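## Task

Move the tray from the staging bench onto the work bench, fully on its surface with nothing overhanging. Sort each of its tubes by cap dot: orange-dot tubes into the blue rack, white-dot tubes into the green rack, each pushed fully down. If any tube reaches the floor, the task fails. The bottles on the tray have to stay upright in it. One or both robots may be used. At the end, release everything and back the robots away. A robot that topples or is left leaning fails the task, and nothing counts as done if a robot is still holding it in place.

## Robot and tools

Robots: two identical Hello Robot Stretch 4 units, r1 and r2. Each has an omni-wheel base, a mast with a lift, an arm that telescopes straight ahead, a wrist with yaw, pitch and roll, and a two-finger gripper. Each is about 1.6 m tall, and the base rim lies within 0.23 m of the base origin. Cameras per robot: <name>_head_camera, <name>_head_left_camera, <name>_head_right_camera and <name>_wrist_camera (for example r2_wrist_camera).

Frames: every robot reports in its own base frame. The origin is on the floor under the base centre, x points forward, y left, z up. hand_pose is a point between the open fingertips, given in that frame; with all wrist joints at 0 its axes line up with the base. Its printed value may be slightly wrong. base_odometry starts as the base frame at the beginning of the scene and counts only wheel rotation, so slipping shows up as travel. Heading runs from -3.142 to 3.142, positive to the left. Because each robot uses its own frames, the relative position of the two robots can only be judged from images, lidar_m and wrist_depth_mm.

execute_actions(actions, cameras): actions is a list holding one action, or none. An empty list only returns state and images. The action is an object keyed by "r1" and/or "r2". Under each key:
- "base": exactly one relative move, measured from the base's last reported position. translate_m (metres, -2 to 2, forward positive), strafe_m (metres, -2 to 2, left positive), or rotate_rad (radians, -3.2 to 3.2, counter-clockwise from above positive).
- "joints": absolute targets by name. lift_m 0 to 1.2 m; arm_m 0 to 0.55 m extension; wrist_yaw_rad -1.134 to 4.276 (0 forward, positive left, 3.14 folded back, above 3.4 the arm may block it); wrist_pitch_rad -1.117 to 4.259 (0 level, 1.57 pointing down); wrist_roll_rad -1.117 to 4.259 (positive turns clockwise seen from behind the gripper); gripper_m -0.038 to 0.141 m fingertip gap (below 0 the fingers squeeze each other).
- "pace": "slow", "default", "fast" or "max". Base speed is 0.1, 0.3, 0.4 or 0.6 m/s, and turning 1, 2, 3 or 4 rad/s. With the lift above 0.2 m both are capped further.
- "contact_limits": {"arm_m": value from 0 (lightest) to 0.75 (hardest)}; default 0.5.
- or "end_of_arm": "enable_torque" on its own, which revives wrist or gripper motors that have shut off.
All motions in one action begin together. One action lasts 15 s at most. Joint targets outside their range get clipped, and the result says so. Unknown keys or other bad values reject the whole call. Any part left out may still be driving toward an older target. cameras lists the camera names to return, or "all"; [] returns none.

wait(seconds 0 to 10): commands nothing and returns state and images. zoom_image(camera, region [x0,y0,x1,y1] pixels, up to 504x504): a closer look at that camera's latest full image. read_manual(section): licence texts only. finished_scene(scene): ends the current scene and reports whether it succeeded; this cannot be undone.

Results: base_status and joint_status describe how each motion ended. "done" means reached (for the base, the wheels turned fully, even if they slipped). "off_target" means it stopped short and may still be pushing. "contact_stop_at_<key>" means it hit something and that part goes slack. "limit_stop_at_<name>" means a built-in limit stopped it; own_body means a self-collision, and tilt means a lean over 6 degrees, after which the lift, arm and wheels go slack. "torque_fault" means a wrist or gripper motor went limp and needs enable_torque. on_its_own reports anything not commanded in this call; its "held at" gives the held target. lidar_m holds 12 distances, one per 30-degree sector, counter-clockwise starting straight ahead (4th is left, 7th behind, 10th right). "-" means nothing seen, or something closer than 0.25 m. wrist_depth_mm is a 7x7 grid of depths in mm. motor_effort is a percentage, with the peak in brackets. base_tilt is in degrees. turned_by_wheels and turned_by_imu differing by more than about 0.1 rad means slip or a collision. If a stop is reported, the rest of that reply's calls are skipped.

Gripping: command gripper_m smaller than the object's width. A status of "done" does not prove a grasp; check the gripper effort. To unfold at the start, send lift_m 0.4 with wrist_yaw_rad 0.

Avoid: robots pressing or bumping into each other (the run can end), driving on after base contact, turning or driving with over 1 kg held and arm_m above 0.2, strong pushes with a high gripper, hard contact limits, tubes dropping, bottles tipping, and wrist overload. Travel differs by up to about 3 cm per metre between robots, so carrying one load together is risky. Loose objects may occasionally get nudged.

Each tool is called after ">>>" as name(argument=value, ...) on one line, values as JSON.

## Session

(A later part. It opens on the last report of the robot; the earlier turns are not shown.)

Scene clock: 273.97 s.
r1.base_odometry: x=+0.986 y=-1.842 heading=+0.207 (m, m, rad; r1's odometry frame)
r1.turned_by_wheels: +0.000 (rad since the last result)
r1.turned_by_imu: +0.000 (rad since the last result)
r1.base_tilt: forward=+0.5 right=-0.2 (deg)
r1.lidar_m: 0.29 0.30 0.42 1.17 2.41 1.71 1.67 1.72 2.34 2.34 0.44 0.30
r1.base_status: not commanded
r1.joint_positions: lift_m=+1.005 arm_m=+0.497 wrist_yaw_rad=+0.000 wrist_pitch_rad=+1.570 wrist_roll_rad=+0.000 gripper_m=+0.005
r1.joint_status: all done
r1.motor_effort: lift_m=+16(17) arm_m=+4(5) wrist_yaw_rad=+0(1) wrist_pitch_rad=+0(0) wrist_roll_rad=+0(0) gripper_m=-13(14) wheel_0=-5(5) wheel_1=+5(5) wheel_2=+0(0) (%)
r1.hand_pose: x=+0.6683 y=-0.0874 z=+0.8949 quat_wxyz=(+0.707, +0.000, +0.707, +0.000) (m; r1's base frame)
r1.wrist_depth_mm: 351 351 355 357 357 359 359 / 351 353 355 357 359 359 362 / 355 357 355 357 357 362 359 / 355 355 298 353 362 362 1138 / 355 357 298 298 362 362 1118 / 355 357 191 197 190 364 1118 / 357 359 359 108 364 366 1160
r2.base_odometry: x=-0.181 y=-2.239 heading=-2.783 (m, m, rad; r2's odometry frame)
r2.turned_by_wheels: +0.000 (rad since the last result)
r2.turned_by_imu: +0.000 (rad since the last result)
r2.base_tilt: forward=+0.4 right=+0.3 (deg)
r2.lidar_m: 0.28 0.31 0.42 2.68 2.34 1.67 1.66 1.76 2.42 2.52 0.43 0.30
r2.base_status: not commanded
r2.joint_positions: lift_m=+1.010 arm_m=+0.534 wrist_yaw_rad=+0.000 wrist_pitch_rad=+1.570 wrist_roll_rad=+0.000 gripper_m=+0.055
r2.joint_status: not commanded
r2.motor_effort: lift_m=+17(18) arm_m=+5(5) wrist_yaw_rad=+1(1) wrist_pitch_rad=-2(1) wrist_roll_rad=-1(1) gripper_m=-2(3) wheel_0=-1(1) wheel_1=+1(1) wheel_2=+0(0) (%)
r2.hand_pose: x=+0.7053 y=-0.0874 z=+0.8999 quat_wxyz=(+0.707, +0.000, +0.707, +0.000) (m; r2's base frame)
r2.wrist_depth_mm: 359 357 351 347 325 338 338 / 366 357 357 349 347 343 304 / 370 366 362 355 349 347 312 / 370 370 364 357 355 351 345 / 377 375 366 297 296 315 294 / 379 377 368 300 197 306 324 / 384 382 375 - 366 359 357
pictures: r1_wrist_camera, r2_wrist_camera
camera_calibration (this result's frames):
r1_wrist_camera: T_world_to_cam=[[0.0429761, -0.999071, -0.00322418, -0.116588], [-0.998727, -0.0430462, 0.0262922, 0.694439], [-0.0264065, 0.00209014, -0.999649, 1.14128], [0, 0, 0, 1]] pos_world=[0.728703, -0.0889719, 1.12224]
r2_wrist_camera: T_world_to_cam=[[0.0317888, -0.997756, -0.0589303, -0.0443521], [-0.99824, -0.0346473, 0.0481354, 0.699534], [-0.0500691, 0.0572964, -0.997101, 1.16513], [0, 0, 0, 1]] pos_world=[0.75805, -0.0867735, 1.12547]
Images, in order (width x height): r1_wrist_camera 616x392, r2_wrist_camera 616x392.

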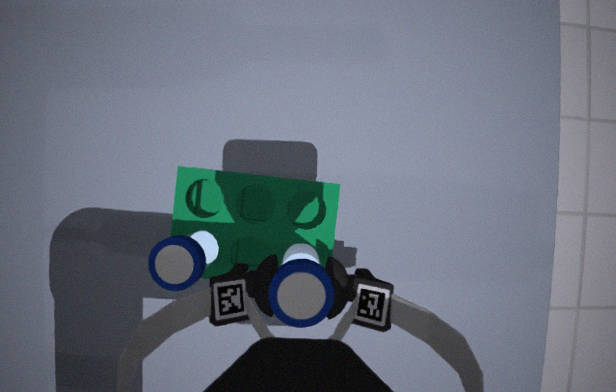

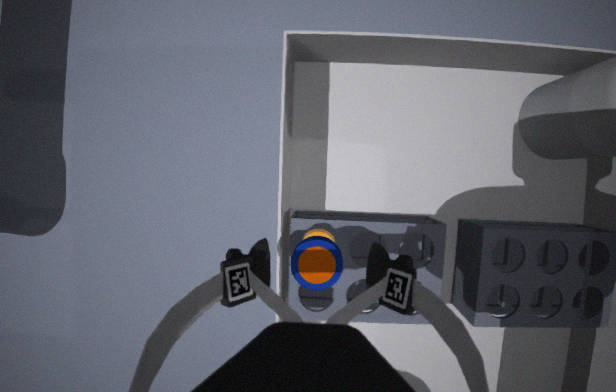

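>>> execute_actions(actions=[{"r1":{"joints":{"lift_m":0.972},"pace":"slow"},"r2":{"joints":{"arm_m":0.53,"lift_m":0.978},"pace":"slow"}}], cameras=[])

>>> execute_actions(actions=[{"r1":{"joints":{"gripper_m":0.045}},"r2":{"joints":{"gripper_m":0.005}}}], cameras=["r1_wrist_camera"])

>>> execute_actions(actions=[{"r1":{"joints":{"lift_m":1.12}},"r2":{"joints":{"lift_m":1.13},"pace":"slow"}}], cameras=[])

>>> execute_actions(actions=[{"r1":{"base":{"translate_m":-0.5},"joints":{"arm_m":0}},"r2":{"base":{"strafe_m":-0.54},"joints":{"arm_m":0.49}}}], cameras=[])

>>> execute_actions(actions=[{"r2":{"joints":{"lift_m":1.06},"pace":"slow"}}], cameras=["r1_head_camera","r2_wrist_camera"])

Scene clock: 288.43 s.
r1.base_odometry: x=+0.986 y=-1.842 heading=+0.207 (m, m, rad; r1's odometry frame)
r1.turned_by_wheels: +0.000 (rad since the last result)
r1.turned_by_imu: +0.001 (rad since the last result)
r1.base_tilt: forward=+0.6 right=-0.2 (deg)
r1.lidar_m: 0.29 0.31 0.42 1.16 2.40 1.74 1.66 1.73 2.33 2.31 0.44 0.31
r1.base_status: not commanded
r1.joint_positions: lift_m=+0.972 arm_m=+0.497 wrist_yaw_rad=+0.000 wrist_pitch_rad=+1.570 wrist_roll_rad=+0.000 gripper_m=+0.005
r1.joint_status: all done
r1.motor_effort: lift_m=+16(16) arm_m=+5(4) wrist_yaw_rad=+0(0) wrist_pitch_rad=+0(0) wrist_roll_rad=-1(1) gripper_m=-13(15) wheel_0=-5(5) wheel_1=+5(6) wheel_2=+0(0) (%)
r1.hand_pose: x=+0.6683 y=-0.0874 z=+0.8619 quat_wxyz=(+0.707, +0.000, +0.707, +0.000) (m; r1's base frame)
r1.wrist_depth_mm: 322 320 322 320 325 327 325 / 322 320 324 322 324 327 327 / 322 322 324 324 327 327 327 / 322 324 294 322 325 325 329 / 322 324 266 266 329 329 330 / 325 324 191 198 190 330 332 / 325 325 327 108 330 330 332
r2.base_odometry: x=-0.181 y=-2.239 heading=-2.783 (m, m, rad; r2's odometry frame)
r2.turned_by_wheels: +0.000 (rad since the last result)
r2.turned_by_imu: -0.001 (rad since the last result)
r2.base_tilt: forward=+0.4 right=+0.2 (deg)
r2.lidar_m: 0.27 0.29 0.43 2.69 2.40 1.66 1.66 1.74 2.44 2.52 0.42 0.28
r2.base_status: not commanded
r2.joint_positions: lift_m=+0.978 arm_m=+0.531 wrist_yaw_rad=+0.000 wrist_pitch_rad=+1.570 wrist_roll_rad=+0.000 gripper_m=+0.055
r2.joint_status: all done
r2.motor_effort: lift_m=+18(22) arm_m=-5(5) wrist_yaw_rad=-1(2) wrist_pitch_rad=-2(2) wrist_roll_rad=-1(1) gripper_m=-5(3) wheel_0=-1(1) wheel_1=+1(1) wheel_2=+0(0) (%)
r2.hand_pose: x=+0.7021 y=-0.0874 z=+0.8679 quat_wxyz=(+0.707, +0.000, +0.707, +0.000) (m; r2's base frame)
r2.wrist_depth_mm: 330 327 322 283 274 274 - / 330 329 325 319 317 312 307 / 336 329 329 322 319 317 312 / 336 336 330 325 322 320 315 / 342 338 338 264 264 268 260 / 345 343 336 208 197 276 264 / 353 347 343 - 330 325 324
pictures: none
No camera images: the call's "cameras" was empty. Leave "cameras" out to get every camera's image.

Scene clock: 289.73 s.
r1.base_odometry: x=+0.986 y=-1.842 heading=+0.207 (m, m, rad; r1's odometry frame)
r1.turned_by_wheels: +0.000 (rad since the last result)
r1.turned_by_imu: +0.000 (rad since the last result)
r1.base_tilt: forward=+0.5 right=-0.2 (deg)
r1.lidar_m: 0.29 0.30 0.43 1.13 2.43 1.74 1.66 1.74 2.39 2.32 0.44 0.28
r1.base_status: not commanded
r1.joint_positions: lift_m=+0.972 arm_m=+0.497 wrist_yaw_rad=+0.000 wrist_pitch_rad=+1.570 wrist_roll_rad=+0.000 gripper_m=+0.045
r1.joint_status: all done
r1.motor_effort: lift_m=+16(16) arm_m=+5(5) wrist_yaw_rad=+0(1) wrist_pitch_rad=+0(0) wrist_roll_rad=+0(1) gripper_m=-6(15) wheel_0=-5(5) wheel_1=+5(5) wheel_2=+0(0) (%)
r1.hand_pose: x=+0.6683 y=-0.0874 z=+0.8619 quat_wxyz=(+0.707, +0.000, +0.707, +0.000) (m; r1's base frame)
r1.wrist_depth_mm: 320 320 324 324 325 327 325 / 322 324 325 325 324 329 329 / 320 324 324 327 325 329 329 / 322 324 297 320 327 329 330 / 322 322 266 267 327 329 330 / 324 324 198 206 198 330 332 / 327 325 325 108 330 330 334
r2.base_odometry: x=-0.181 y=-2.239 heading=-2.783 (m, m, rad; r2's odometry frame)
r2.turned_by_wheels: +0.000 (rad since the last result)
r2.turned_by_imu: +0.000 (rad since the last result)
r2.base_tilt: forward=+0.4 right=+0.3 (deg)
r2.lidar_m: 0.28 0.29 0.41 2.68 2.37 1.68 1.66 1.73 2.43 2.53 0.42 0.30
r2.base_status: not commanded
r2.joint_positions: lift_m=+0.978 arm_m=+0.531 wrist_yaw_rad=+0.000 wrist_pitch_rad=+1.570 wrist_roll_rad=+0.000 gripper_m=+0.005
r2.joint_status: all done
r2.motor_effort: lift_m=+17(18) arm_m=-5(5) wrist_yaw_rad=+1(1) wrist_pitch_rad=-2(1) wrist_roll_rad=-1(0) gripper_m=-17(15) wheel_0=-1(1) wheel_1=+1(1) wheel_2=+0(0) (%)
r2.hand_pose: x=+0.7021 y=-0.0874 z=+0.8679 quat_wxyz=(+0.707, +0.000, +0.707, +0.000) (m; r2's base frame)
r2.wrist_depth_mm: 327 325 324 283 276 272 - / 332 329 324 320 315 312 307 / 336 334 325 320 320 315 312 / 338 336 329 325 320 319 315 / 345 338 334 211 264 270 260 / 345 342 191 197 185 264 263 / 349 347 342 - 329 327 324
pictures: r1_wrist_camera
camera_calibration (this result's frames):
r1_wrist_camera: T_world_to_cam=[[0.0429761, -0.999071, -0.00322418, -0.116694], [-0.998727, -0.0430461, 0.026292, 0.695308], [-0.0264064, 0.00209014, -0.999649, 1.10829], [0, 0, 0, 1]] pos_world=[0.728704, -0.0889719, 1.08924]
Images, in order (width x height): r1_wrist_camera 616x392.

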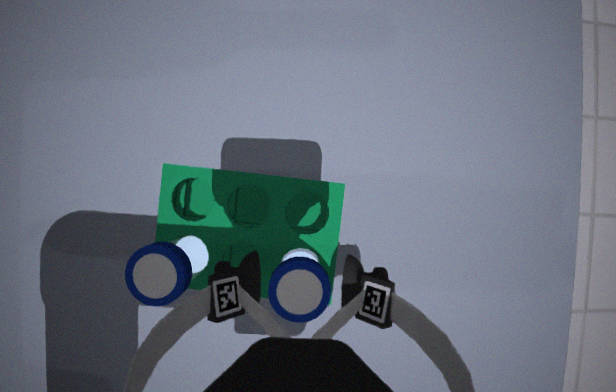

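Scene clock: 291.77 s.
r1.base_odometry: x=+0.986 y=-1.842 heading=+0.207 (m, m, rad; r1's odometry frame)
r1.turned_by_wheels: +0.000 (rad since the last result)
r1.turned_by_imu: +0.001 (rad since the last result)
r1.base_tilt: forward=+0.5 right=-0.2 (deg)
r1.lidar_m: 0.28 0.31 0.42 1.16 2.40 1.72 1.65 1.73 2.34 2.33 0.44 0.30
r1.base_status: not commanded
r1.joint_positions: lift_m=+1.120 arm_m=+0.497 wrist_yaw_rad=+0.000 wrist_pitch_rad=+1.570 wrist_roll_rad=+0.000 gripper_m=+0.045
r1.joint_status: all done
r1.motor_effort: lift_m=+21(21) arm_m=+5(4) wrist_yaw_rad=+0(1) wrist_pitch_rad=+0(0) wrist_roll_rad=-1(1) gripper_m=-4(1) wheel_0=-5(5) wheel_1=+5(5) wheel_2=+0(0) (%)
r1.hand_pose: x=+0.6683 y=-0.0874 z=+1.0095 quat_wxyz=(+0.707, +0.000, +0.707, +0.000) (m; r1's base frame)
r1.wrist_depth_mm: 466 466 466 469 469 473 1229 / 466 462 466 473 473 477 1229 / 462 466 469 473 473 477 1255 / 469 469 466 469 473 473 1255 / 469 473 413 430 477 480 1255 / 466 473 198 477 199 480 1255 / 469 469 477 108 477 477 1229
r2.base_odometry: x=-0.181 y=-2.239 heading=-2.783 (m, m, rad; r2's odometry frame)
r2.turned_by_wheels: +0.000 (rad since the last result)
r2.turned_by_imu: +0.000 (rad since the last result)
r2.base_tilt: forward=+0.4 right=+0.3 (deg)
r2.lidar_m: 0.27 0.31 0.42 2.68 2.36 1.68 1.66 1.76 2.46 2.52 0.41 0.29
r2.base_status: not commanded
r2.joint_positions: lift_m=+1.130 arm_m=+0.531 wrist_yaw_rad=+0.000 wrist_pitch_rad=+1.570 wrist_roll_rad=+0.000 gripper_m=+0.005
r2.joint_status: all done
r2.motor_effort: lift_m=+23(22) arm_m=-5(5) wrist_yaw_rad=+0(0) wrist_pitch_rad=-2(1) wrist_roll_rad=-1(0) gripper_m=-16(17) wheel_0=-1(1) wheel_1=+1(1) wheel_2=+0(0) (%)
r2.hand_pose: x=+0.7021 y=-0.0874 z=+1.0195 quat_wxyz=(+0.707, +0.000, +0.707, +0.000) (m; r2's base frame)
r2.wrist_depth_mm: 480 477 473 466 459 455 455 / 488 484 477 469 462 455 387 / 492 488 473 473 469 462 329 / 496 496 488 477 469 462 430 / 504 496 484 213 415 436 445 / 508 500 191 196 185 473 477 / 512 504 504 - 484 469 480
pictures: none
No camera images: the call's "cameras" was empty. Leave "cameras" out to get every camera's image.

Scene clock: 294.93 s.
r1.base_odometry: x=+0.496 y=-1.945 heading=+0.206 (m, m, rad; r1's odometry frame)
r1.turned_by_wheels: -0.001 (rad since the last result)
r1.turned_by_imu: +0.000 (rad since the last result)
r1.base_tilt: forward=+0.6 right=-0.1 (deg)
r1.lidar_m: 0.77 0.81 1.11 3.23 1.70 1.21 1.14 1.20 1.65 2.33 2.41 0.84
r1.base_status: done
r1.joint_positions: lift_m=+1.120 arm_m=+0.001 wrist_yaw_rad=+0.000 wrist_pitch_rad=+1.570 wrist_roll_rad=+0.000 gripper_m=+0.045
r1.joint_status: all done
r1.motor_effort: lift_m=+20(21) arm_m=-4(4) wrist_yaw_rad=+0(0) wrist_pitch_rad=-1(1) wrist_roll_rad=+0(1) gripper_m=-5(4) wheel_0=-4(11) wheel_1=-4(10) wheel_2=+0(13) (%)
r1.hand_pose: x=+0.1718 y=-0.0874 z=+1.0096 quat_wxyz=(+0.707, +0.000, +0.707, +0.000) (m; r1's base frame)
r1.wrist_depth_mm: 1182 1229 1205 1229 1229 1205 1229 / 1205 1205 1229 1229 1255 1229 1229 / 1205 1229 1229 1229 1205 1205 1229 / 1229 1229 1205 1229 1229 1229 1229 / 1205 1205 1008 1008 1229 1255 1255 / 1205 1205 198 1008 198 1229 1255 / 1205 1229 1205 108 1229 1229 1229
r2.base_odometry: x=-0.370 y=-1.733 heading=-2.783 (m, m, rad; r2's odometry frame)
r2.turned_by_wheels: +0.000 (rad since the last result)
r2.turned_by_imu: -0.002 (rad since the last result)
r2.base_tilt: forward=+0.5 right=+0.3 (deg)
r2.lidar_m: 0.28 0.29 0.43 1.20 2.38 1.71 1.67 1.75 2.45 1.99 2.06 0.28
r2.base_status: done
r2.joint_positions: lift_m=+1.130 arm_m=+0.491 wrist_yaw_rad=+0.000 wrist_pitch_rad=+1.570 wrist_roll_rad=+0.000 gripper_m=+0.005
r2.joint_status: all done
r2.motor_effort: lift_m=+21(22) arm_m=-4(5) wrist_yaw_rad=-1(2) wrist_pitch_rad=-2(2) wrist_roll_rad=-1(2) gripper_m=-17(17) wheel_0=+1(10) wheel_1=-1(9) wheel_2=+0(2) (%)
r2.hand_pose: x=+0.6620 y=-0.0874 z=+1.0196 quat_wxyz=(+0.707, +0.000, +0.707, +0.000) (m; r2's base frame)
r2.wrist_depth_mm: 427 477 473 466 459 459 1160 / 366 480 480 469 466 466 1182 / 488 484 480 473 473 1229 1160 / 459 488 480 473 480 1229 1182 / 500 496 492 214 480 1229 1229 / 504 500 190 197 185 1255 1229 / 508 512 496 - 488 878 1281
pictures: none
No camera images: the call's "cameras" was empty. Leave "cameras" out to get every camera's image.

Scene clock: 296.40 s.
r1.base_odometry: x=+0.496 y=-1.945 heading=+0.206 (m, m, rad; r1's odometry frame)
r1.turned_by_wheels: +0.000 (rad since the last result)
r1.turned_by_imu: +0.001 (rad since the last result)
r1.base_tilt: forward=+0.6 right=-0.3 (deg)
r1.lidar_m: 0.78 0.81 1.11 3.23 1.69 1.21 1.16 1.20 1.65 2.32 2.43 0.82
r1.base_status: not commanded
r1.joint_positions: lift_m=+1.120 arm_m=+0.001 wrist_yaw_rad=+0.000 wrist_pitch_rad=+1.570 wrist_roll_rad=+0.000 gripper_m=+0.045
r1.joint_status: not commanded
r1.motor_effort: lift_m=+20(20) arm_m=-4(4) wrist_yaw_rad=+0(1) wrist_pitch_rad=-1(1) wrist_roll_rad=+0(0) gripper_m=-4(2) wheel_0=-4(4) wheel_1=-4(4) wheel_2=+0(0) (%)
r1.hand_pose: x=+0.1718 y=-0.0874 z=+1.0096 quat_wxyz=(+0.707, +0.000, +0.707, +0.000) (m; r1's base frame)
r1.wrist_depth_mm: 1205 1205 1205 1205 1229 1229 1205 / 1182 1205 1255 1205 1205 1229 1255 / 1205 1182 1229 1229 1229 1229 1229 / 1205 1205 1205 1205 1229 1255 1229 / 1182 1229 1008 1008 1229 1229 1255 / 1229 1205 197 1008 198 1229 1229 / 1205 1205 1229 108 1229 1229 1229
r2.base_odometry: x=-0.370 y=-1.733 heading=-2.783 (m, m, rad; r2's odometry frame)
r2.turned_by_wheels: +0.000 (rad since the last result)
r2.turned_by_imu: +0.000 (rad since the last result)
r2.base_tilt: forward=+0.4 right=+0.4 (deg)
r2.lidar_m: 0.26 0.29 0.41 1.20 2.35 1.70 1.66 1.77 2.44 1.98 2.06 0.28
r2.base_status: not commanded
r2.joint_positions: lift_m=+1.060 arm_m=+0.491 wrist_yaw_rad=+0.000 wrist_pitch_rad=+1.570 wrist_roll_rad=+0.000 gripper_m=+0.005
r2.joint_status: all done
r2.motor_effort: lift_m=+18(20) arm_m=-5(5) wrist_yaw_rad=-2(0) wrist_pitch_rad=-2(1) wrist_roll_rad=+0(1) gripper_m=-17(18) wheel_0=+1(1) wheel_1=-1(1) wheel_2=+0(0) (%)
r2.hand_pose: x=+0.6620 y=-0.0874 z=+0.9499 quat_wxyz=(+0.707, +0.000, +0.707, +0.000) (m; r2's base frame)
r2.wrist_depth_mm: 351 407 402 399 394 392 1118 / 347 410 410 402 399 394 1118 / 387 415 410 407 404 397 1118 / 370 418 407 399 404 402 1138 / 389 424 359 213 407 407 1160 / 430 427 190 196 185 415 1182 / 392 433 430 - 415 415 1182
pictures: r1_head_camera, r2_wrist_camera
camera_calibration (this result's frames):
r2_wrist_camera: T_world_to_cam=[[0.0317522, -0.997757, -0.0589333, -0.040002], [-0.998236, -0.0346162, 0.0482303, 0.653786], [-0.0501622, 0.057298, -0.997096, 1.21286], [0, 0, 0, 1]] pos_world=[0.714743, -0.0867752, 1.17545]
Images, in order (width x height): r1_head_camera 420x560, r2_wrist_camera 616x392.

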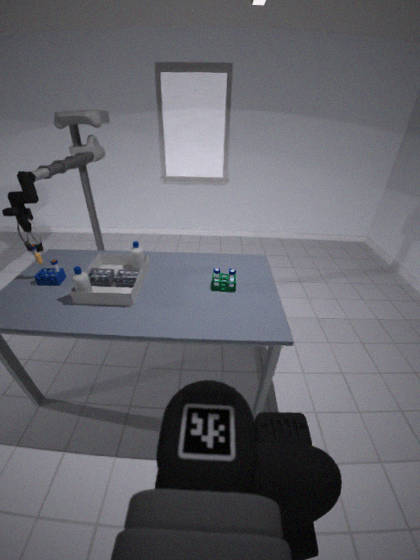

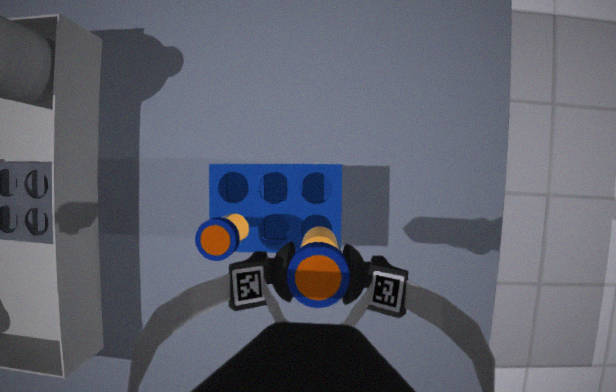

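>>> execute_actions(actions=[{"r2":{"base":{"strafe_m":0.004},"joints":{"arm_m":0.5},"pace":"slow"}}], cameras=[])

>>> execute_actions(actions=[{"r2":{"joints":{"lift_m":1.005},"pace":"slow"}}], cameras=["r2_wrist_camera"])

Scene clock: 303.43 s.
r1.base_odometry: x=+0.496 y=-1.945 heading=+0.206 (m, m, rad; r1's odometry frame)
r1.turned_by_wheels: +0.000 (rad since the last result)
r1.turned_by_imu: +0.001 (rad since the last result)
r1.base_tilt: forward=+0.6 right=-0.2 (deg)
r1.lidar_m: 0.77 0.82 1.16 3.23 1.70 1.22 1.17 1.23 1.64 2.34 2.43 0.83
r1.base_status: not commanded
r1.joint_positions: lift_m=+1.120 arm_m=+0.001 wrist_yaw_rad=+0.000 wrist_pitch_rad=+1.570 wrist_roll_rad=+0.000 gripper_m=+0.045
r1.joint_status: not commanded
r1.motor_effort: lift_m=+20(20) arm_m=-4(4) wrist_yaw_rad=+0(0) wrist_pitch_rad=-1(1) wrist_roll_rad=+0(0) gripper_m=-5(4) wheel_0=-4(4) wheel_1=-4(4) wheel_2=+0(0) (%)
r1.hand_pose: x=+0.1718 y=-0.0874 z=+1.0096 quat_wxyz=(+0.707, +0.000, +0.707, +0.000) (m; r1's base frame)
r1.wrist_depth_mm: 1182 1182 1205 1229 1229 1229 1229 / 1229 1182 1205 1205 1229 1229 1229 / 1205 1229 1205 1255 1229 1205 1229 / 1205 1229 1205 1229 1229 1255 1229 / 1205 1229 1008 1025 1229 1205 1229 / 1205 1229 197 1008 198 1255 1255 / 1205 1182 1229 108 1229 1255 1229
r2.base_odometry: x=-0.369 y=-1.736 heading=-2.783 (m, m, rad; r2's odometry frame)
r2.turned_by_wheels: +0.000 (rad since the last result)
r2.turned_by_imu: -0.001 (rad since the last result)
r2.base_tilt: forward=+0.4 right=+0.3 (deg)
r2.lidar_m: 0.26 0.28 0.39 1.22 2.35 1.71 1.68 1.77 2.41 2.00 2.07 0.29
r2.base_status: done
r2.joint_positions: lift_m=+1.060 arm_m=+0.499 wrist_yaw_rad=+0.000 wrist_pitch_rad=+1.570 wrist_roll_rad=+0.000 gripper_m=+0.005
r2.joint_status: all done
r2.motor_effort: lift_m=+18(18) arm_m=+5(5) wrist_yaw_rad=-1(0) wrist_pitch_rad=-2(2) wrist_roll_rad=+0(1) gripper_m=-16(16) wheel_0=-3(7) wheel_1=+2(5) wheel_2=+0(0) (%)
r2.hand_pose: x=+0.6703 y=-0.0874 z=+0.9499 quat_wxyz=(+0.707, +0.000, +0.707, +0.000) (m; r2's base frame)
r2.wrist_depth_mm: 351 404 407 399 397 387 1098 / 343 413 404 402 399 389 1098 / 377 415 410 407 402 402 1118 / 362 418 404 351 407 402 1138 / 387 424 355 213 410 407 1160 / 430 427 190 197 185 410 1160 / 387 436 433 - 415 415 1160
pictures: none
No camera images: the call's "cameras" was empty. Leave "cameras" out to get every camera's image.

Scene clock: 304.77 s.
r1.base_odometry: x=+0.496 y=-1.945 heading=+0.206 (m, m, rad; r1's odometry frame)
r1.turned_by_wheels: +0.000 (rad since the last result)
r1.turned_by_imu: +0.000 (rad since the last result)
r1.base_tilt: forward=+0.5 right=-0.3 (deg)
r1.lidar_m: 0.79 0.83 1.16 3.22 1.69 1.22 1.17 1.21 1.64 2.34 2.45 0.82
r1.base_status: not commanded
r1.joint_positions: lift_m=+1.120 arm_m=+0.001 wrist_yaw_rad=+0.000 wrist_pitch_rad=+1.570 wrist_roll_rad=+0.000 gripper_m=+0.045
r1.joint_status: not commanded
r1.motor_effort: lift_m=+20(20) arm_m=-5(5) wrist_yaw_rad=+1(0) wrist_pitch_rad=-1(1) wrist_roll_rad=+0(0) gripper_m=-3(2) wheel_0=-4(4) wheel_1=-4(4) wheel_2=+0(0) (%)
r1.hand_pose: x=+0.1718 y=-0.0874 z=+1.0096 quat_wxyz=(+0.707, +0.000, +0.707, +0.000) (m; r1's base frame)
r1.wrist_depth_mm: 1205 1229 1229 1205 1205 1205 1255 / 1205 1229 1205 1205 1205 1229 1229 / 1205 1205 1205 1229 1229 1205 1229 / 1229 1255 1229 1255 1229 1229 1229 / 1205 1205 1025 1008 1229 1205 1281 / 1205 1205 198 1025 199 1229 1229 / 1205 1205 1205 108 1229 1229 1255
r2.base_odometry: x=-0.369 y=-1.736 heading=-2.783 (m, m, rad; r2's odometry frame)
r2.turned_by_wheels: +0.000 (rad since the last result)
r2.turned_by_imu: +0.000 (rad since the last result)
r2.base_tilt: forward=+0.4 right=+0.3 (deg)
r2.lidar_m: 0.25 0.29 0.42 1.19 2.40 1.69 1.68 1.77 2.43 1.97 2.07 0.31
r2.base_status: not commanded
r2.joint_positions: lift_m=+1.005 arm_m=+0.499 wrist_yaw_rad=+0.000 wrist_pitch_rad=+1.570 wrist_roll_rad=+0.000 gripper_m=+0.005
r2.joint_status: all done
r2.motor_effort: lift_m=+17(19) arm_m=+5(5) wrist_yaw_rad=+1(1) wrist_pitch_rad=-2(2) wrist_roll_rad=-1(1) gripper_m=-17(16) wheel_0=-3(3) wheel_1=+2(2) wheel_2=+0(0) (%)
r2.hand_pose: x=+0.6703 y=-0.0874 z=+0.8949 quat_wxyz=(+0.707, +0.000, +0.707, +0.000) (m; r2's base frame)
r2.wrist_depth_mm: 338 351 347 345 342 336 1042 / 336 357 353 347 349 340 1060 / 342 359 353 351 349 345 1060 / 343 362 298 297 351 347 1078 / 343 368 240 213 355 349 1098 / 343 370 191 197 185 351 1118 / 351 375 373 - 359 357 1138
pictures: r2_wrist_camera
camera_calibration (this result's frames):
r2_wrist_camera: T_world_to_cam=[[0.031745, -0.997757, -0.0589373, -0.0434968], [-0.99823, -0.0346164, 0.048355, 0.664572], [-0.0502868, 0.0572979, -0.99709, 1.15852], [0, 0, 0, 1]] pos_world=[0.723035, -0.0867752, 1.12045]
Images, in order (width x height): r2_wrist_camera 616x392.

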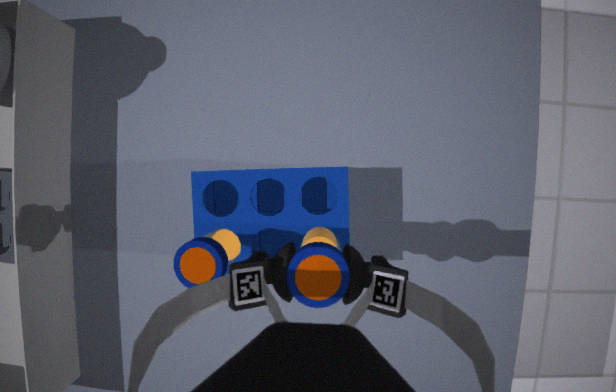

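>>> execute_actions(actions=[{"r2":{"joints":{"lift_m":0.975},"pace":"slow"}}], cameras=[])

>>> execute_actions(actions=[{"r2":{"joints":{"gripper_m":0.045}}}], cameras=["r2_wrist_camera"])

>>> execute_actions(actions=[{"r2":{"joints":{"lift_m":1.1}}}], cameras=[])

>>> execute_actions(actions=[{"r2":{"base":{"translate_m":-0.5},"joints":{"arm_m":0.01}}}], cameras=["r2_head_camera"])

Scene clock: 312.97 s.
r1.base_odometry: x=+0.496 y=-1.945 heading=+0.206 (m, m, rad; r1's odometry frame)
r1.turned_by_wheels: +0.000 (rad since the last result)
r1.turned_by_imu: +0.001 (rad since the last result)
r1.base_tilt: forward=+0.5 right=-0.2 (deg)
r1.lidar_m: 0.78 0.81 1.13 3.23 1.71 1.22 1.16 1.20 1.61 2.35 2.43 0.82
r1.base_status: not commanded
r1.joint_positions: lift_m=+1.120 arm_m=+0.001 wrist_yaw_rad=+0.000 wrist_pitch_rad=+1.570 wrist_roll_rad=+0.000 gripper_m=+0.045
r1.joint_status: not commanded
r1.motor_effort: lift_m=+20(20) arm_m=-4(4) wrist_yaw_rad=+1(0) wrist_pitch_rad=-1(1) wrist_roll_rad=-1(0) gripper_m=-3(3) wheel_0=-4(4) wheel_1=-4(4) wheel_2=+0(0) (%)
r1.hand_pose: x=+0.1718 y=-0.0874 z=+1.0096 quat_wxyz=(+0.707, +0.000, +0.707, +0.000) (m; r1's base frame)
r1.wrist_depth_mm: 1205 1205 1205 1229 1229 1205 1255 / 1205 1205 1205 1229 1205 1229 1229 / 1205 1205 1229 1229 1205 1255 1229 / 1182 1229 1205 1205 1229 1229 1205 / 1229 1229 1025 1025 1229 1229 1229 / 1182 1229 197 1008 199 1229 1229 / 1229 1229 1229 109 1229 1229 1255
r2.base_odometry: x=-0.369 y=-1.736 heading=-2.783 (m, m, rad; r2's odometry frame)
r2.turned_by_wheels: +0.000 (rad since the last result)
r2.turned_by_imu: -0.001 (rad since the last result)
r2.base_tilt: forward=+0.4 right=+0.3 (deg)
r2.lidar_m: 0.27 0.27 0.43 1.23 2.37 1.69 1.65 1.77 2.43 1.99 2.04 0.27
r2.base_status: not commanded
r2.joint_positions: lift_m=+0.975 arm_m=+0.499 wrist_yaw_rad=+0.000 wrist_pitch_rad=+1.570 wrist_roll_rad=+0.000 gripper_m=+0.005
r2.joint_status: all done
r2.motor_effort: lift_m=+18(17) arm_m=+5(4) wrist_yaw_rad=+0(1) wrist_pitch_rad=-3(2) wrist_roll_rad=-1(1) gripper_m=-18(17) wheel_0=-4(3) wheel_1=+2(2) wheel_2=+0(0) (%)
r2.hand_pose: x=+0.6703 y=-0.0874 z=+0.8649 quat_wxyz=(+0.707, +0.000, +0.707, +0.000) (m; r2's base frame)
r2.wrist_depth_mm: 327 322 319 315 312 310 661 / 324 325 322 320 317 310 668 / 332 329 325 320 319 314 683 / 332 336 270 265 322 317 691 / 336 336 268 213 324 319 1060 / 342 340 190 198 184 324 1078 / 349 343 340 - 332 325 1078
pictures: none
No camera images: the call's "cameras" was empty. Leave "cameras" out to get every camera's image.

Scene clock: 314.17 s.
r1.base_odometry: x=+0.496 y=-1.945 heading=+0.206 (m, m, rad; r1's odometry frame)
r1.turned_by_wheels: +0.000 (rad since the last result)
r1.turned_by_imu: +0.000 (rad since the last result)
r1.base_tilt: forward=+0.6 right=-0.3 (deg)
r1.lidar_m: 0.78 0.82 1.10 3.25 1.68 1.22 1.16 1.17 1.64 2.33 2.45 0.83
r1.base_status: not commanded
r1.joint_positions: lift_m=+1.120 arm_m=+0.001 wrist_yaw_rad=+0.000 wrist_pitch_rad=+1.570 wrist_roll_rad=+0.000 gripper_m=+0.045
r1.joint_status: not commanded
r1.motor_effort: lift_m=+20(20) arm_m=-4(4) wrist_yaw_rad=+1(0) wrist_pitch_rad=-1(1) wrist_roll_rad=+0(1) gripper_m=-1(5) wheel_0=-4(4) wheel_1=-4(4) wheel_2=+0(0) (%)
r1.hand_pose: x=+0.1718 y=-0.0874 z=+1.0096 quat_wxyz=(+0.707, +0.000, +0.707, +0.000) (m; r1's base frame)
r1.wrist_depth_mm: 1205 1205 1229 1229 1205 1205 1229 / 1182 1182 1205 1205 1205 1229 1255 / 1205 1205 1205 1229 1229 1229 1255 / 1229 1229 1205 1229 1205 1229 1255 / 1205 1205 1042 1025 1229 1255 1229 / 1205 1205 198 1008 198 1255 1255 / 1205 1229 1205 108 1229 1255 1229
r2.base_odometry: x=-0.369 y=-1.736 heading=-2.783 (m, m, rad; r2's odometry frame)
r2.turned_by_wheels: +0.000 (rad since the last result)
r2.turned_by_imu: +0.000 (rad since the last result)
r2.base_tilt: forward=+0.4 right=+0.3 (deg)
r2.lidar_m: 0.26 0.29 0.42 1.24 2.36 1.68 1.67 1.76 2.44 2.00 2.05 0.28
r2.base_status: not commanded
r2.joint_positions: lift_m=+0.975 arm_m=+0.499 wrist_yaw_rad=+0.000 wrist_pitch_rad=+1.570 wrist_roll_rad=+0.000 gripper_m=+0.045
r2.joint_status: all done
r2.motor_effort: lift_m=+18(18) arm_m=+5(5) wrist_yaw_rad=-2(0) wrist_pitch_rad=-2(2) wrist_roll_rad=-1(1) gripper_m=-4(17) wheel_0=-3(3) wheel_1=+2(2) wheel_2=+0(0) (%)
r2.hand_pose: x=+0.6703 y=-0.0874 z=+0.8649 quat_wxyz=(+0.707, +0.000, +0.707, +0.000) (m; r2's base frame)
r2.wrist_depth_mm: 324 322 320 315 312 310 668 / 327 325 324 317 315 312 668 / 332 327 325 322 317 315 676 / 332 336 270 266 322 317 691 / 336 332 268 228 322 322 1060 / 340 338 210 207 190 322 1060 / 342 343 340 - 330 324 1098
pictures: r2_wrist_camera
camera_calibration (this result's frames):
r2_wrist_camera: T_world_to_cam=[[0.0317447, -0.997757, -0.0589373, -0.045265], [-0.99823, -0.0346161, 0.0483552, 0.666024], [-0.0502869, 0.0572979, -0.99709, 1.12861], [0, 0, 0, 1]] pos_world=[0.723037, -0.0867752, 1.09045]
Images, in order (width x height): r2_wrist_camera 616x392.

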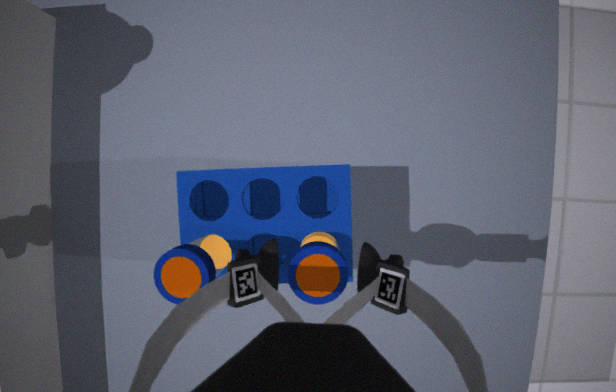

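Scene clock: 315.73 s.
r1.base_odometry: x=+0.496 y=-1.945 heading=+0.206 (m, m, rad; r1's odometry frame)
r1.turned_by_wheels: +0.000 (rad since the last result)
r1.turned_by_imu: +0.001 (rad since the last result)
r1.base_tilt: forward=+0.5 right=-0.4 (deg)
r1.lidar_m: 0.77 0.80 1.12 3.24 1.71 1.23 1.15 1.22 1.65 2.33 2.44 0.82
r1.base_status: not commanded
r1.joint_positions: lift_m=+1.120 arm_m=+0.001 wrist_yaw_rad=+0.000 wrist_pitch_rad=+1.570 wrist_roll_rad=+0.000 gripper_m=+0.045
r1.joint_status: not commanded
r1.motor_effort: lift_m=+20(20) arm_m=-4(4) wrist_yaw_rad=+1(1) wrist_pitch_rad=-1(1) wrist_roll_rad=-1(0) gripper_m=-3(4) wheel_0=-4(4) wheel_1=-4(4) wheel_2=+0(0) (%)
r1.hand_pose: x=+0.1718 y=-0.0874 z=+1.0096 quat_wxyz=(+0.707, +0.000, +0.707, +0.000) (m; r1's base frame)
r1.wrist_depth_mm: 1205 1229 1229 1229 1205 1229 1255 / 1205 1205 1205 1229 1229 1229 1229 / 1229 1205 1229 1205 1255 1229 1229 / 1205 1205 1205 1229 1229 1229 1205 / 1205 1205 1025 1025 1229 1205 1229 / 1205 1205 197 1042 198 1229 1229 / 1205 1229 1229 108 1229 1229 1205
r2.base_odometry: x=-0.369 y=-1.736 heading=-2.783 (m, m, rad; r2's odometry frame)
r2.turned_by_wheels: +0.000 (rad since the last result)
r2.turned_by_imu: +0.000 (rad since the last result)
r2.base_tilt: forward=+0.4 right=+0.3 (deg)
r2.lidar_m: 0.28 0.30 0.42 1.23 2.33 1.72 1.66 1.77 2.45 1.99 2.05 0.30
r2.base_status: not commanded
r2.joint_positions: lift_m=+1.100 arm_m=+0.499 wrist_yaw_rad=+0.000 wrist_pitch_rad=+1.570 wrist_roll_rad=+0.000 gripper_m=+0.045
r2.joint_status: all done
r2.motor_effort: lift_m=+22(23) arm_m=+5(5) wrist_yaw_rad=-1(3) wrist_pitch_rad=-2(2) wrist_roll_rad=-1(1) gripper_m=-2(3) wheel_0=-4(3) wheel_1=+2(2) wheel_2=+0(0) (%)
r2.hand_pose: x=+0.6703 y=-0.0874 z=+0.9895 quat_wxyz=(+0.707, +0.000, +0.707, +0.000) (m; r2's base frame)
r2.wrist_depth_mm: 397 445 442 439 430 427 1138 / 351 449 445 439 439 436 1118 / 462 459 449 449 439 439 1182 / 404 462 455 394 442 445 1182 / 466 462 455 452 449 445 1205 / 477 466 462 455 190 1182 1182 / 439 469 469 - 459 1182 1182
pictures: none
No camera images: the call's "cameras" was empty. Leave "cameras" out to get every camera's image.

Scene clock: 318.87 s.
r1.base_odometry: x=+0.496 y=-1.945 heading=+0.206 (m, m, rad; r1's odometry frame)
r1.turned_by_wheels: +0.000 (rad since the last result)
r1.turned_by_imu: +0.001 (rad since the last result)
r1.base_tilt: forward=+0.6 right=-0.3 (deg)
r1.lidar_m: 0.77 0.82 1.13 3.23 1.72 1.25 1.15 1.21 1.66 2.35 2.43 0.83
r1.base_status: not commanded
r1.joint_positions: lift_m=+1.120 arm_m=+0.001 wrist_yaw_rad=+0.000 wrist_pitch_rad=+1.570 wrist_roll_rad=+0.000 gripper_m=+0.045
r1.joint_status: not commanded
r1.motor_effort: lift_m=+20(20) arm_m=-4(4) wrist_yaw_rad=-1(1) wrist_pitch_rad=-1(1) wrist_roll_rad=+0(1) gripper_m=-1(5) wheel_0=-4(4) wheel_1=-4(4) wheel_2=+0(0) (%)
r1.hand_pose: x=+0.1718 y=-0.0874 z=+1.0096 quat_wxyz=(+0.707, +0.000, +0.707, +0.000) (m; r1's base frame)
r1.wrist_depth_mm: 1205 1205 1205 1229 1205 1205 1255 / 1182 1205 1229 1229 1205 1205 1229 / 1205 1205 1205 1229 1229 1229 1205 / 1205 1229 1205 1205 1205 1205 1229 / 1229 1229 1008 1008 1229 1229 1229 / 1182 1205 198 1025 199 1229 1229 / 1255 1205 1229 108 1229 1255 1229
r2.base_odometry: x=+0.099 y=-1.561 heading=-2.784 (m, m, rad; r2's odometry frame)
r2.turned_by_wheels: +0.000 (rad since the last result)
r2.turned_by_imu: -0.004 (rad since the last result)
r2.base_tilt: forward=+0.4 right=+0.3 (deg)
r2.lidar_m: 0.76 0.78 1.13 3.23 1.68 1.19 1.15 1.24 1.72 3.22 2.13 0.80
r2.base_status: done
r2.joint_positions: lift_m=+1.100 arm_m=+0.011 wrist_yaw_rad=+0.000 wrist_pitch_rad=+1.570 wrist_roll_rad=+0.000 gripper_m=+0.045
r2.joint_status: all done
r2.motor_effort: lift_m=+22(22) arm_m=-5(5) wrist_yaw_rad=+2(1) wrist_pitch_rad=-2(3) wrist_roll_rad=-1(0) gripper_m=-4(4) wheel_0=-3(6) wheel_1=-1(7) wheel_2=+0(10) (%)
r2.hand_pose: x=+0.1819 y=-0.0874 z=+0.9896 quat_wxyz=(+0.707, +0.000, +0.707, +0.000) (m; r2's base frame)
r2.wrist_depth_mm: 1229 1205 1182 1182 1160 1160 1138 / 1205 1205 1205 1182 1160 1160 1138 / 1255 1205 1229 1205 1182 1160 1182 / 1281 1255 1205 1025 1160 1182 1182 / 1281 1255 1281 991 1205 1229 1205 / 1308 1281 1042 831 190 1205 1205 / 1281 1255 1281 - 1281 1229 1229
pictures: r2_head_camera
Images, in order (width x height): r2_head_camera 420x560.

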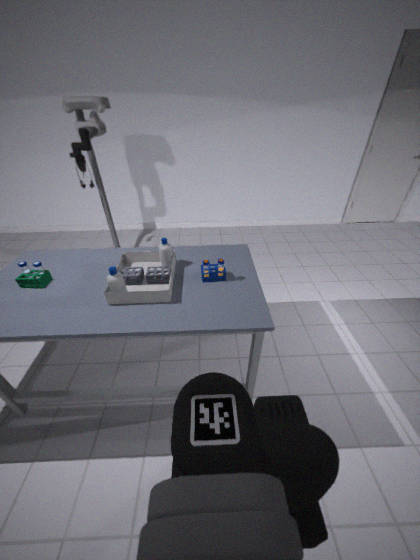

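>>> finished_scene(scene=2)

The scene is finished: the task was done.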